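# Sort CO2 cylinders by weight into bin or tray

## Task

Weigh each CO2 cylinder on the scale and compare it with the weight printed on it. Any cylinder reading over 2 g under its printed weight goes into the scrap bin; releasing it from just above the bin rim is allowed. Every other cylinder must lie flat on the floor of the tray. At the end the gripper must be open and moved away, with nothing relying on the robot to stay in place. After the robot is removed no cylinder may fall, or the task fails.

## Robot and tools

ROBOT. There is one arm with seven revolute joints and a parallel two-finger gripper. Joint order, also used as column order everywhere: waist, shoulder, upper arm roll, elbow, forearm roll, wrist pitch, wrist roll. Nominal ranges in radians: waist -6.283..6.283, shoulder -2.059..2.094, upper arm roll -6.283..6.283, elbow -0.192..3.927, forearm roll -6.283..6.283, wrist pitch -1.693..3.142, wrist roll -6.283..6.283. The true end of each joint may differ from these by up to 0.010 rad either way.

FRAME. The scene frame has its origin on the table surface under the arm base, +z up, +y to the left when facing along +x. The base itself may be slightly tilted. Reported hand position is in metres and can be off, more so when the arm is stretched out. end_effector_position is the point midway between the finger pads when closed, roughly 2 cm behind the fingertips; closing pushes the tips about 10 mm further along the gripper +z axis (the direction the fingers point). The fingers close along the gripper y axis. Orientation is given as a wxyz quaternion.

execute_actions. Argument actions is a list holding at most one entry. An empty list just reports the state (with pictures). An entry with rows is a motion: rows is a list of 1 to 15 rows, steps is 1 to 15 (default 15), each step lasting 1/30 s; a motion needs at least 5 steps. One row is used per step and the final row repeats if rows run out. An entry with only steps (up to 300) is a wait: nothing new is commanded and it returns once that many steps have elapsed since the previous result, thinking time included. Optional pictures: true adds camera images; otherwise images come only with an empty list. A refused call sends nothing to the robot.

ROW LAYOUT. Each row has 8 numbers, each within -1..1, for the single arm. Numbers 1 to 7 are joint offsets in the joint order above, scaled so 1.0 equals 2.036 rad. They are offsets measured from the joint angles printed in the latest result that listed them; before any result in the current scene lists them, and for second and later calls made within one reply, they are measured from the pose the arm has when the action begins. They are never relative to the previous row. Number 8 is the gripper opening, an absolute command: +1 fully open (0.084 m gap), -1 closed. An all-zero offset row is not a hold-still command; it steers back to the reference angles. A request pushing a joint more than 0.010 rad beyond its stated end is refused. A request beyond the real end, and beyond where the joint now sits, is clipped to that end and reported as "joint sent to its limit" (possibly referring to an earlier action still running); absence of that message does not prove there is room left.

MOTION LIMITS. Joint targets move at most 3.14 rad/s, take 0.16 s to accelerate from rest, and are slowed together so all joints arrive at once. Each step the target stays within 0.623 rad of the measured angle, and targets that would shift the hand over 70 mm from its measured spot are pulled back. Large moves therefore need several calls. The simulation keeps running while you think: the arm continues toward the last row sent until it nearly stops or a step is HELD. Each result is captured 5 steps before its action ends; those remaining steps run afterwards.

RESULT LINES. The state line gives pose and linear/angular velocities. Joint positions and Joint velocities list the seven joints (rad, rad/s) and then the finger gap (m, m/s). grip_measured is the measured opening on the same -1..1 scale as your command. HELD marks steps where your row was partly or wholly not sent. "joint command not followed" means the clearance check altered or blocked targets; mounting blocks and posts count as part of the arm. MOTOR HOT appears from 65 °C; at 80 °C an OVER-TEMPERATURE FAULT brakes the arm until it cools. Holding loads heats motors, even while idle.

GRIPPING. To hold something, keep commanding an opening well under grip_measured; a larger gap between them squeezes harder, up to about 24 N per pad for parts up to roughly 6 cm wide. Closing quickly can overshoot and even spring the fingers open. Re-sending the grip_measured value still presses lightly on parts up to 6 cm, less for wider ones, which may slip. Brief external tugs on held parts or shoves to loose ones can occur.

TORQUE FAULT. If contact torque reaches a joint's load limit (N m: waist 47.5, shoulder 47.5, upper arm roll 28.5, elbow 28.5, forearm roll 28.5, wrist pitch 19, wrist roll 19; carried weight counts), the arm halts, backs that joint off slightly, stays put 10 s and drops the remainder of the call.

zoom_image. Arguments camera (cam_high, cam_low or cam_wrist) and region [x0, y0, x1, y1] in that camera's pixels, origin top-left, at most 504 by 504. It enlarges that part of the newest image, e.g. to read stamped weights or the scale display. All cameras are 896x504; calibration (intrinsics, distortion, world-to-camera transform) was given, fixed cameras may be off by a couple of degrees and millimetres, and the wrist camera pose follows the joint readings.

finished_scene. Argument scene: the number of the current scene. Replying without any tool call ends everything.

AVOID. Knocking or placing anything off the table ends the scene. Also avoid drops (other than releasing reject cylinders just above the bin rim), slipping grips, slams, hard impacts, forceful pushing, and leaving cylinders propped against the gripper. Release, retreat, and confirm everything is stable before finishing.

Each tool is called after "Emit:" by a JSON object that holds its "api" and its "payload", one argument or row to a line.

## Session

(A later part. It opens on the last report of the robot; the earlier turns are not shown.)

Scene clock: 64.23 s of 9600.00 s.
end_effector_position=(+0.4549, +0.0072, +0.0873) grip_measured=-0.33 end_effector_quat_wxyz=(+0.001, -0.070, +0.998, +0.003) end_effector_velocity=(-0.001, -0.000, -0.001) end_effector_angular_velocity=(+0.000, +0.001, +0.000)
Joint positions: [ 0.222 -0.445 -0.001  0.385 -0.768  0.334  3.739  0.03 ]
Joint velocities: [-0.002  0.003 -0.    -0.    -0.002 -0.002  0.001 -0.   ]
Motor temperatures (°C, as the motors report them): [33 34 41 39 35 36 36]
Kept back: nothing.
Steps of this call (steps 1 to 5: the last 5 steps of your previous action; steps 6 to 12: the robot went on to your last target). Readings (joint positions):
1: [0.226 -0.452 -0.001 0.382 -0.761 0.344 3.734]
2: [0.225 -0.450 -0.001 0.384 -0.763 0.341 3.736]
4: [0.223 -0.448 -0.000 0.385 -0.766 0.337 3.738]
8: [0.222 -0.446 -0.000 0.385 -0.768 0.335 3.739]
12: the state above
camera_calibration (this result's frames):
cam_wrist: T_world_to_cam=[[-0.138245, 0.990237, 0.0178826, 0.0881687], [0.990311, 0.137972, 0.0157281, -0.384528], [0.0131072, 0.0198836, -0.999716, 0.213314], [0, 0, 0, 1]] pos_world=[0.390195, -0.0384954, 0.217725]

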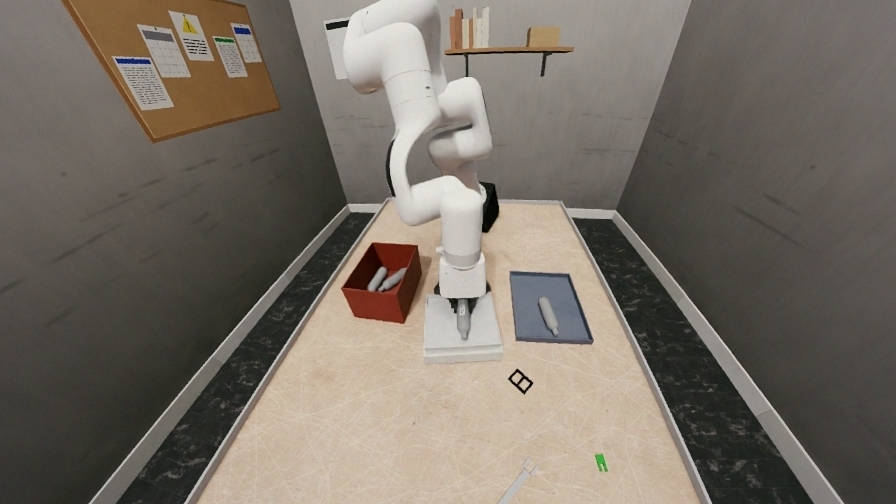

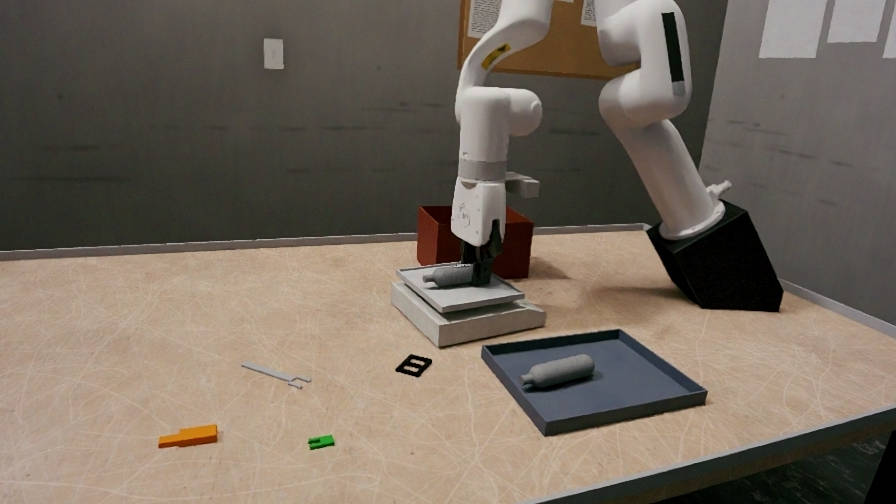

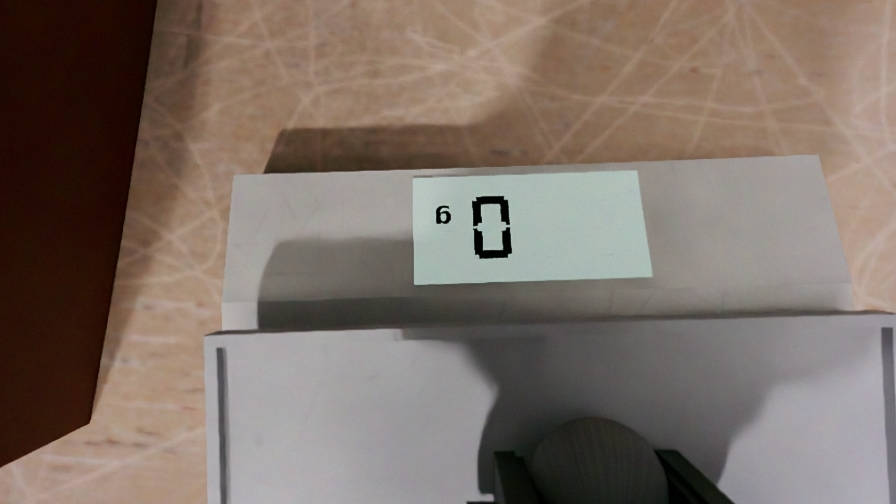

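Lower 3 mm, open, then slide to the mid-body pose P'.

Emit:
{"api": "execute_actions", "payload": {
  "actions": [
    {"rows":[[-0.003,0.007,0,0.001,-0.005,-0.005,0.003,-1],[-0.003,0.007,0,0.001,-0.005,-0.005,0.003,-1],[-0.003,0.007,0,0.001,-0.005,-0.005,0.003,-1],[-0.003,0.007,0,0.001,-0.005,-0.005,0.003,-1],[-0.003,0.007,0,0.001,-0.005,-0.005,0.003,-0.6],[-0.003,0.007,0,0.001,-0.005,-0.005,0.003,-0.35],[-0.003,0.007,0,0.001,-0.005,-0.005,0.003,-0.2],[-0.003,0.007,0,0.001,-0.005,-0.005,0.003,0.2],[-0.003,0.007,0,0.001,-0.005,-0.005,0.003,1]],"steps":15}
  ]
}}

Emit:
{"api": "execute_actions", "payload": {
  "actions": [
    {"rows":[[0,0.018,0,0.034,0.044,0.0,-0.046,1]],"steps":15}
  ]
}}

Emit:
{"api": "execute_actions", "payload": {
  "actions": [
    {"steps":30}
  ],
  "pictures": true
}}

Scene clock: 64.80 s of 9600.00 s.
end_effector_position=(+0.4538, +0.0073, +0.0837) grip_measured=+0.20 end_effector_quat_wxyz=(-0.000, -0.071, +0.997, +0.003) end_effector_velocity=(-0.007, +0.001, -0.005) end_effector_angular_velocity=(+0.001, +0.016, +0.001)
Joint positions: [ 0.216 -0.431 -0.001  0.387 -0.778  0.324  3.745  0.052]
Joint velocities: [-0.002  0.013 -0.001 -0.006 -0.001 -0.003  0.002  0.204]
Motor temperatures (°C, as the motors report them): [33 34 41 39 35 36 36]
Steps of this call (steps 1 to 7: the robot went on to your last target; steps 8 to 17: the first 10 steps of this action). Readings (joint positions):
8: [0.222 -0.444 -0.001 0.385 -0.768 0.334 3.740]
9: [0.220 -0.441 -0.000 0.386 -0.771 0.332 3.741]
11: [0.218 -0.435 -0.001 0.387 -0.775 0.327 3.744]
15: [0.216 -0.432 -0.000 0.388 -0.778 0.325 3.745]
17: the state above

Scene clock: 65.30 s of 9600.00 s.
end_effector_position=(+0.4811, +0.0069, +0.0869) grip_measured=+1.00 end_effector_quat_wxyz=(+0.007, -0.071, +0.997, +0.013) end_effector_velocity=(-0.001, +0.002, -0.004) end_effector_angular_velocity=(+0.009, +0.022, +0.015)
Joint positions: [ 0.216 -0.395 -0.001  0.454 -0.693  0.324  3.656  0.084]
Joint velocities: [ 0.001  0.021  0.004  0.011  0.046  0.006 -0.051 -0.   ]
Motor temperatures (°C, as the motors report them): [33 34 41 39 35 36 36]
Steps of this call (steps 1 to 5: the last 5 steps of your previous action; steps 6 to 15: the first 10 steps of this action, its rows measured from where the robot was after step 5). Readings (joint positions):
5: [0.216 -0.430 -0.001 0.387 -0.778 0.324 3.745]
6: [0.216 -0.430 -0.001 0.387 -0.778 0.324 3.745]
7: [0.216 -0.428 -0.000 0.390 -0.773 0.324 3.739]
9: [0.216 -0.413 -0.000 0.416 -0.737 0.325 3.702]
13: [0.216 -0.397 -0.001 0.452 -0.697 0.324 3.661]
15: the state above

Scene clock: 66.30 s of 9600.00 s.
end_effector_position=(+0.4821, +0.0069, +0.0870) grip_measured=+1.00 end_effector_quat_wxyz=(+0.007, -0.072, +0.997, +0.014) end_effector_velocity=(+0.000, -0.000, +0.000) end_effector_angular_velocity=(-0.001, -0.000, -0.001)
Joint positions: [ 0.216 -0.394 -0.001  0.456 -0.689  0.324  3.652  0.084]
Joint velocities: [ 0.    -0.001  0.     0.001  0.001  0.002 -0.    -0.   ]
Motor temperatures (°C, as the motors report them): [33 34 41 39 35 36 36]
Kept back: nothing.
Steps of this call (steps 1 to 5: the last 5 steps of your previous action; steps 6 to 15: the robot went on to your last target; steps 16 to 30: nothing new was sent). Readings (joint positions):
1: [0.216 -0.395 -0.001 0.454 -0.691 0.324 3.655]
2: [0.216 -0.394 -0.001 0.454 -0.691 0.324 3.654]
4: [0.216 -0.394 -0.001 0.455 -0.690 0.324 3.653]
8: [0.216 -0.394 -0.001 0.456 -0.689 0.324 3.652]
30: the state above
The arm was judged still, so your last target was given up. Only a new action makes it travel on or press farther. Fingers that are still opening or closing keep moving.
camera_calibration (this result's frames):
cam_wrist: T_world_to_cam=[[-0.141622, 0.989153, 0.0389768, 0.0920123], [0.989653, 0.140559, 0.0288007, -0.412259], [0.0230098, 0.0426523, -0.998825, 0.207603], [0, 0, 0, 1]] pos_world=[0.416247, -0.0419222, 0.215646]

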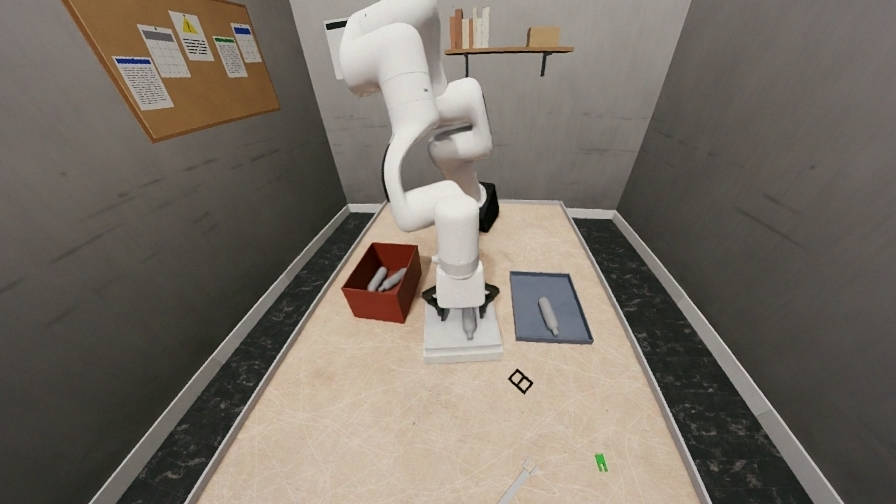

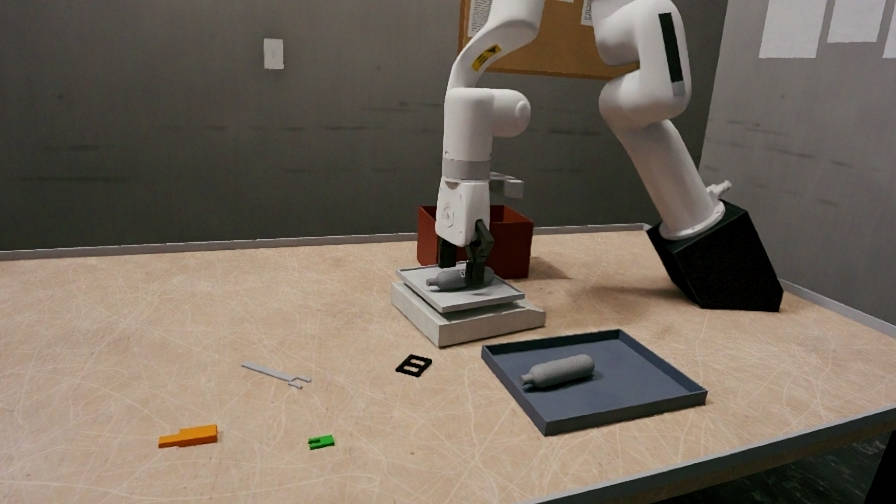

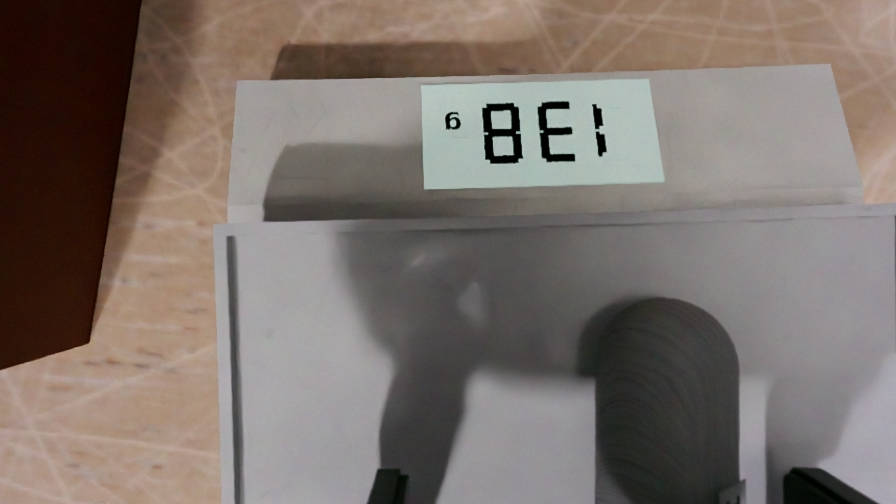

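Emit:
{"api": "execute_actions", "payload": {
  "actions": [
    {"rows":[[0,0.002,0,-0.003,0,-0.002,0,0.7],[0,0.002,0,-0.003,0,-0.002,0,0.45],[0,0.002,0,-0.003,0,-0.002,0,0.2],[0,0.002,0,-0.003,0,-0.002,0,0],[0,0.002,0,-0.003,0,-0.002,0,-0.2],[0,0.002,0,-0.003,0,-0.002,0,-0.35],[0,0.002,0,-0.003,0,-0.002,0,-0.55],[0,0.002,0,-0.003,0,-0.002,0,-0.8]],"steps":15}
  ]
}}

Emit:
{"api": "execute_actions", "payload": {
  "actions": [
    {"rows":[[0.03,-0.24,0,0.01,0.174,0.215,-0.2,-0.8]],"steps":15}
  ]
}}

Emit:
{"api": "execute_actions", "payload": {
  "actions": [
    {"steps":15}
  ]
}}

Scene clock: 66.83 s of 9600.00 s.
end_effector_position=(+0.4785, +0.0080, +0.0848) grip_measured=-0.33 end_effector_quat_wxyz=(+0.004, -0.073, +0.997, +0.015) end_effector_velocity=(-0.002, +0.000, -0.001) end_effector_angular_velocity=(+0.000, +0.004, +0.002)
Joint positions: [ 0.216 -0.39  -0.001  0.451 -0.689  0.32   3.652  0.03 ]
Joint velocities: [-0.     0.002 -0.001 -0.003 -0.    -0.001 -0.001 -0.   ]
Motor temperatures (°C, as the motors report them): [33 34 41 39 35 36 36]
Steps of this call (steps 1 to 6: nothing new was sent; steps 7 to 16: the first 10 steps of this action). Readings (joint positions):
7: [0.216 -0.394 -0.001 0.456 -0.689 0.324 3.652]
8: [0.216 -0.393 -0.001 0.455 -0.689 0.323 3.652]
10: [0.216 -0.391 -0.000 0.452 -0.689 0.321 3.652]
14: [0.216 -0.390 -0.001 0.450 -0.689 0.320 3.652]
16: the state above

Scene clock: 67.33 s of 9600.00 s.
end_effector_position=(+0.4976, -0.0298, +0.1779) grip_measured=-0.33 end_effector_quat_wxyz=(+0.021, -0.079, +0.997, -0.001) end_effector_velocity=(-0.025, -0.097, +0.405) end_effector_angular_velocity=(+0.181, -0.071, +0.114)
Joint positions: [ 0.256 -0.717 -0.001  0.466 -0.452  0.612  3.38   0.03 ]
Joint velocities: [ 0.177 -1.428  0.001  0.045  1.023  1.26  -1.172  0.   ]
Motor temperatures (°C, as the motors report them): [33 34 41 39 35 36 36]
Steps of this call (steps 1 to 5: the last 5 steps of your previous action; steps 6 to 15: the first 10 steps of this action, its rows measured from where the robot was after step 5). Readings (joint positions):
5: [0.216 -0.390 -0.001 0.451 -0.689 0.320 3.652]
6: [0.216 -0.390 -0.001 0.451 -0.688 0.321 3.651]
7: [0.216 -0.394 -0.000 0.450 -0.684 0.326 3.647]
9: [0.222 -0.437 -0.000 0.448 -0.650 0.370 3.607]
13: [0.245 -0.622 -0.001 0.462 -0.520 0.528 3.458]
15: the state above

Scene clock: 67.83 s of 9600.00 s.
end_effector_position=(+0.4889, -0.0367, +0.2221) grip_measured=-0.33 end_effector_quat_wxyz=(+0.024, -0.089, +0.996, +0.018) end_effector_velocity=(+0.003, -0.001, +0.006) end_effector_angular_velocity=(+0.004, -0.011, -0.002)
Joint positions: [ 0.277 -0.877 -0.001  0.47  -0.335  0.757  3.245  0.03 ]
Joint velocities: [ 0.001 -0.011 -0.     0.006  0.006  0.005 -0.006  0.   ]
Motor temperatures (°C, as the motors report them): [33 34 41 39 35 36 36]
Kept back: nothing.
Steps of this call (steps 1 to 5: the last 5 steps of your previous action; steps 6 to 15: the robot went on to your last target). Readings (joint positions):
1: [0.262 -0.763 -0.001 0.467 -0.419 0.653 3.342]
2: [0.267 -0.803 -0.001 0.469 -0.391 0.687 3.311]
4: [0.273 -0.850 -0.001 0.473 -0.359 0.726 3.274]
8: [0.276 -0.871 -0.001 0.469 -0.340 0.752 3.251]
15: the state above

Emit:
{"api": "execute_actions", "payload": {
  "actions": [
    {"rows":[[-0.432,-0.015,0,-0.1,0.375,-0.055,-0.585,-0.8]],"steps":15}
  ]
}}

Emit:
{"api": "execute_actions", "payload": {
  "actions": [
    {"steps":32}
  ],
  "pictures": true
}}

Scene clock: 68.30 s of 9600.00 s.
end_effector_position=(+0.4415, -0.1119, +0.1817) grip_measured=-0.33 end_effector_quat_wxyz=(-0.021, -0.000, +0.999, +0.042) end_effector_velocity=(-0.189, -0.361, -0.105) end_effector_angular_velocity=(-0.005, +0.145, -0.702)
Joint positions: [-0.07  -0.892 -0.001  0.373  0.002  0.705  2.898  0.03 ]
Joint velocities: [-1.505 -0.044 -0.005 -0.307  1.235 -0.17  -1.509 -0.   ]
Motor temperatures (°C, as the motors report them): [33 34 41 39 35 36 36]
Steps of this call (steps 1 to 4: the robot went on to your last target; steps 5 to 14: the first 10 steps of this action). Readings (joint positions):
5: [0.276 -0.878 -0.001 0.471 -0.334 0.758 3.244]
6: [0.272 -0.878 -0.000 0.469 -0.329 0.756 3.239]
8: [0.226 -0.881 0.002 0.456 -0.281 0.747 3.190]
12: [0.032 -0.888 -0.001 0.396 -0.089 0.717 2.998]
14: the state above

Scene clock: 69.37 s of 9600.00 s.
end_effector_position=(+0.3585, -0.2368, +0.1671) grip_measured=-0.33 end_effector_quat_wxyz=(+0.002, -0.026, +1.000, +0.009) end_effector_velocity=(+0.000, -0.001, +0.000) end_effector_angular_velocity=(-0.002, -0.002, -0.002)
Joint positions: [-0.603 -0.907 -0.001  0.267  0.428  0.645  2.054  0.03 ]
Joint velocities: [-0.001  0.001 -0.001  0.002  0.001 -0.002  0.     0.   ]
Motor temperatures (°C, as the motors report them): [33 34 40 39 35 36 36]
Kept back: nothing.
Steps of this call (steps 1 to 5: the last 5 steps of your previous action; steps 6 to 32: the robot went on to your last target). Readings (joint positions):
1: [-0.119 -0.893 -0.001 0.363 0.042 0.699 2.846]
2: [-0.167 -0.894 -0.001 0.354 0.080 0.694 2.792]
4: [-0.260 -0.897 -0.001 0.336 0.154 0.684 2.673]
8: [-0.432 -0.902 -0.001 0.301 0.292 0.665 2.377]
32: the state above
camera_calibration (this result's frames):
cam_wrist: T_world_to_cam=[[-0.0503028, 0.998266, 0.0305728, 0.283313], [0.998609, 0.0497887, 0.0173493, -0.280802], [0.015797, 0.031403, -0.999382, 0.300886], [0, 0, 0, 1]] pos_world=[0.289909, -0.27829, 0.29691]

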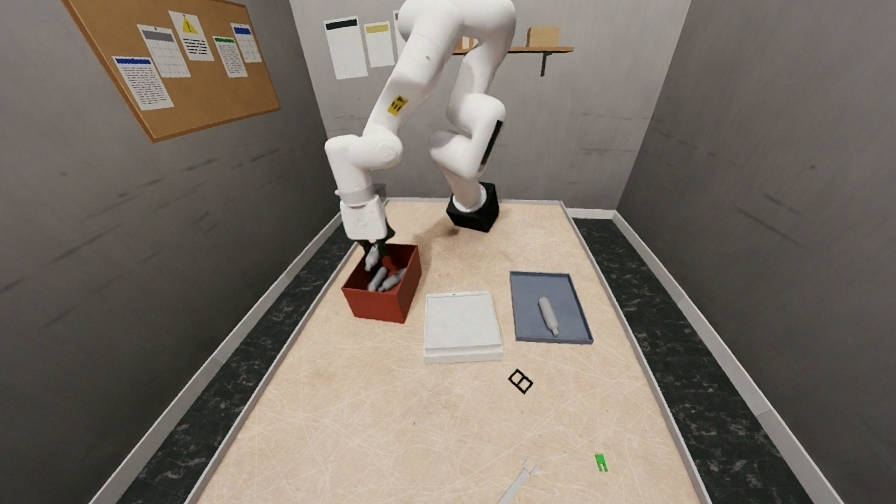

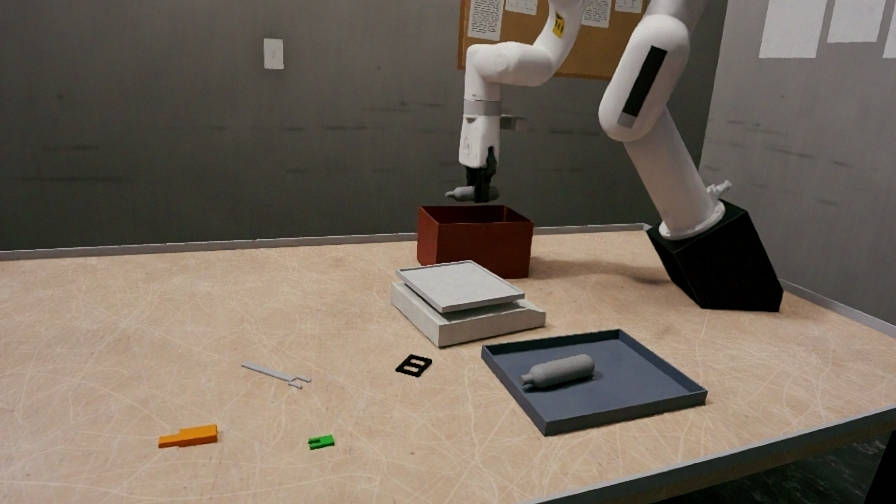

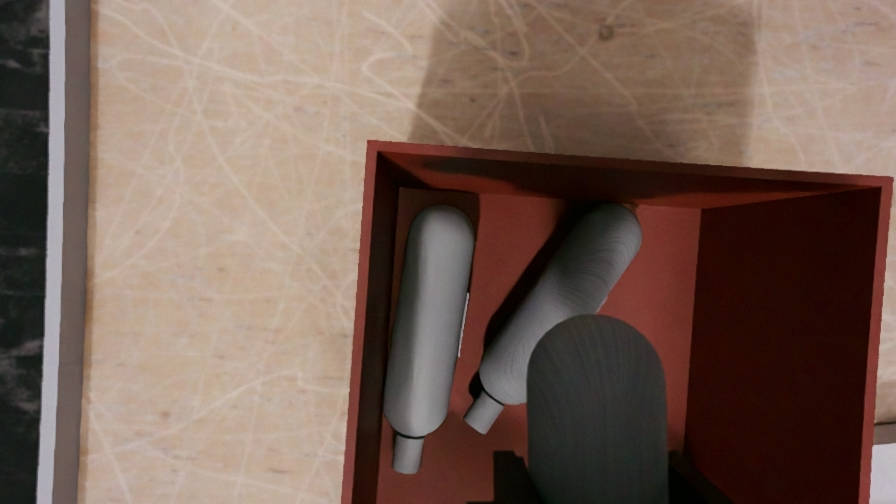

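Emit:
{"api": "execute_actions", "payload": {
  "actions": [
    {"rows":[[0,0,0,0,0,0,0,0.5],[0,0,0,0,0,0,0,0.5],[0,0,0,0,0,0,0,0.5],[0,0,0,0,0,0,0,0.5],[0,0,0,0,0,0,0,0.5],[0,0,0,0,0,0,0,0.5],[0,0,0,0,0,0,0,0.5],[0,-0.12,0,0.1,0,0.2,0,0.5]],"steps":15}
  ]
}}

Emit:
{"api": "execute_actions", "payload": {
  "actions": [
    {"steps":40}
  ],
  "pictures": true
}}

Scene clock: 69.93 s of 9600.00 s.
end_effector_position=(+0.3611, -0.2346, +0.1711) grip_measured=+0.49 end_effector_quat_wxyz=(+0.004, -0.028, +1.000, +0.013) end_effector_velocity=(+0.097, +0.059, +0.141) end_effector_angular_velocity=(+0.211, -0.126, +0.162)
Joint positions: [-0.603 -0.918 -0.001  0.275  0.428  0.669  2.054  0.065]
Joint velocities: [-0.001 -0.374 -0.003  0.279 -0.     0.713  0.001 -0.   ]
Motor temperatures (°C, as the motors report them): [33 34 40 39 35 36 36]
Steps of this call (steps 1 to 7: the robot went on to your last target; steps 8 to 17: the first 10 steps of this action). Readings (joint positions):
8: [-0.603 -0.907 -0.001 0.267 0.428 0.645 2.054]
9: [-0.603 -0.907 -0.001 0.267 0.428 0.645 2.054]
11: [-0.603 -0.907 -0.001 0.267 0.428 0.645 2.054]
15: [-0.603 -0.908 -0.001 0.267 0.428 0.646 2.054]
17: the state above

Scene clock: 71.27 s of 9600.00 s.
end_effector_position=(+0.4167, -0.1988, +0.2821) grip_measured=+0.49 end_effector_quat_wxyz=(+0.056, -0.095, +0.993, +0.038) end_effector_velocity=(-0.000, +0.000, -0.000) end_effector_angular_velocity=(+0.001, +0.002, -0.001)
Joint positions: [-0.603 -1.151 -0.001  0.47   0.428  1.053  2.054  0.065]
Joint velocities: [-0.     0.001  0.    -0.    -0.001  0.     0.001  0.   ]
Motor temperatures (°C, as the motors report them): [33 34 40 40 35 36 36]
Kept back: nothing.
Steps of this call (steps 1 to 5: the last 5 steps of your previous action; steps 6 to 30: the robot went on to your last target; steps 31 to 40: nothing new was sent). Readings (joint positions):
1: [-0.603 -0.936 -0.001 0.288 0.428 0.701 2.055]
2: [-0.603 -0.961 -0.001 0.309 0.428 0.742 2.055]
4: [-0.603 -1.016 -0.001 0.359 0.428 0.828 2.054]
8: [-0.603 -1.115 -0.000 0.441 0.428 0.986 2.054]
40: the state above
The arm was judged still, so your last target was given up. Only a new action makes it travel on or press farther. Fingers that are still opening or closing keep moving.
camera_calibration (this result's frames):
cam_wrist: T_world_to_cam=[[-0.191962, 0.978335, 0.0775259, 0.286553], [0.974689, 0.180829, 0.131462, -0.338944], [0.114595, 0.100799, -0.988285, 0.383193], [0, 0, 0, 1]] pos_world=[0.34146, -0.257679, 0.401047]

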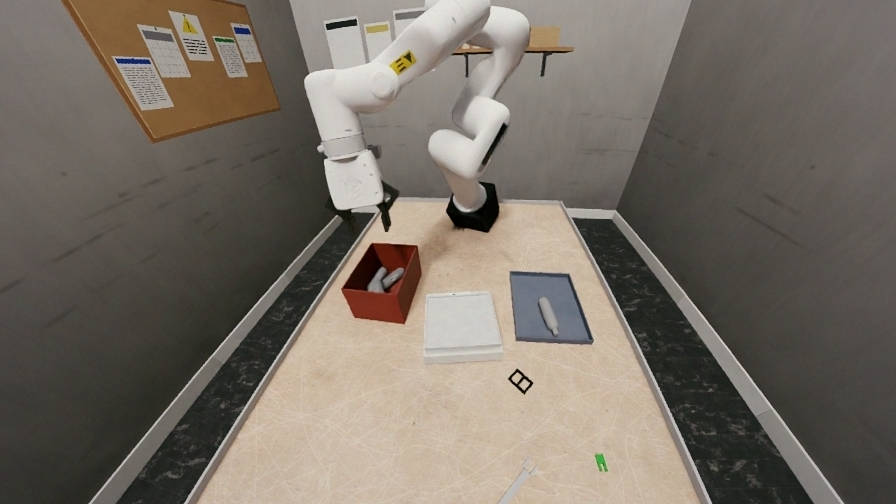

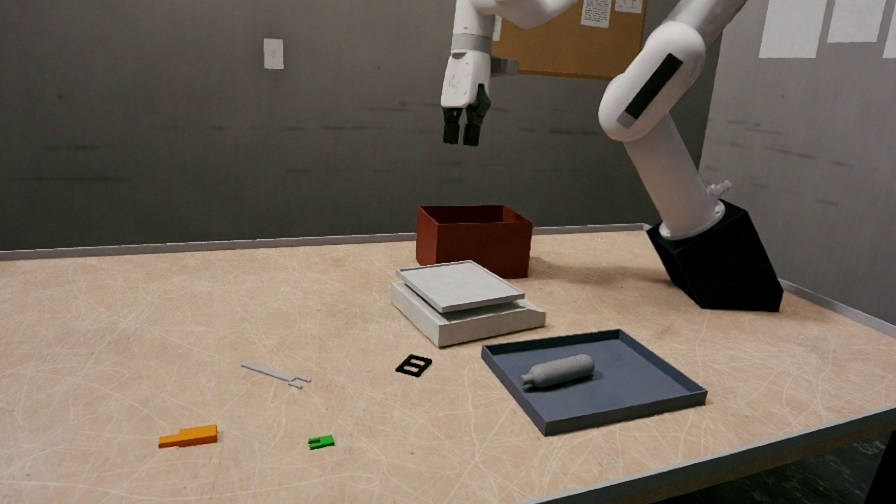

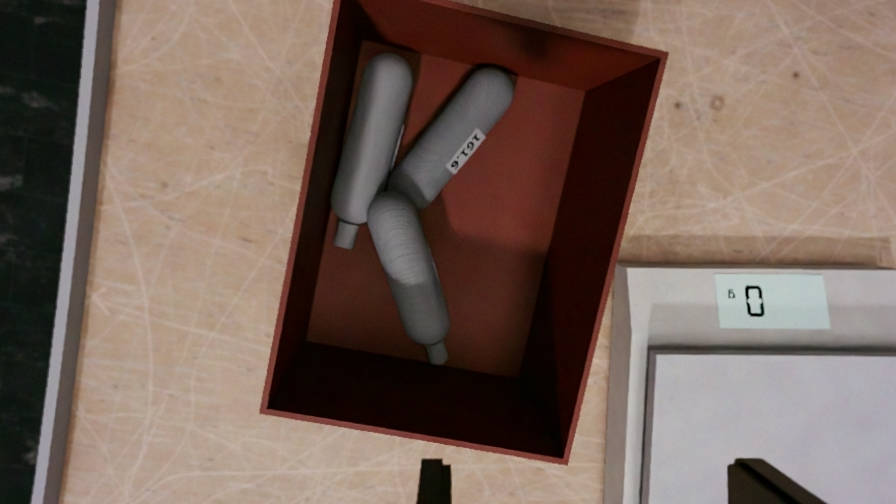

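Emit:
{"api": "finished_scene", "payload": {
  "scene": 1
}}

The scene is finished: the task was done.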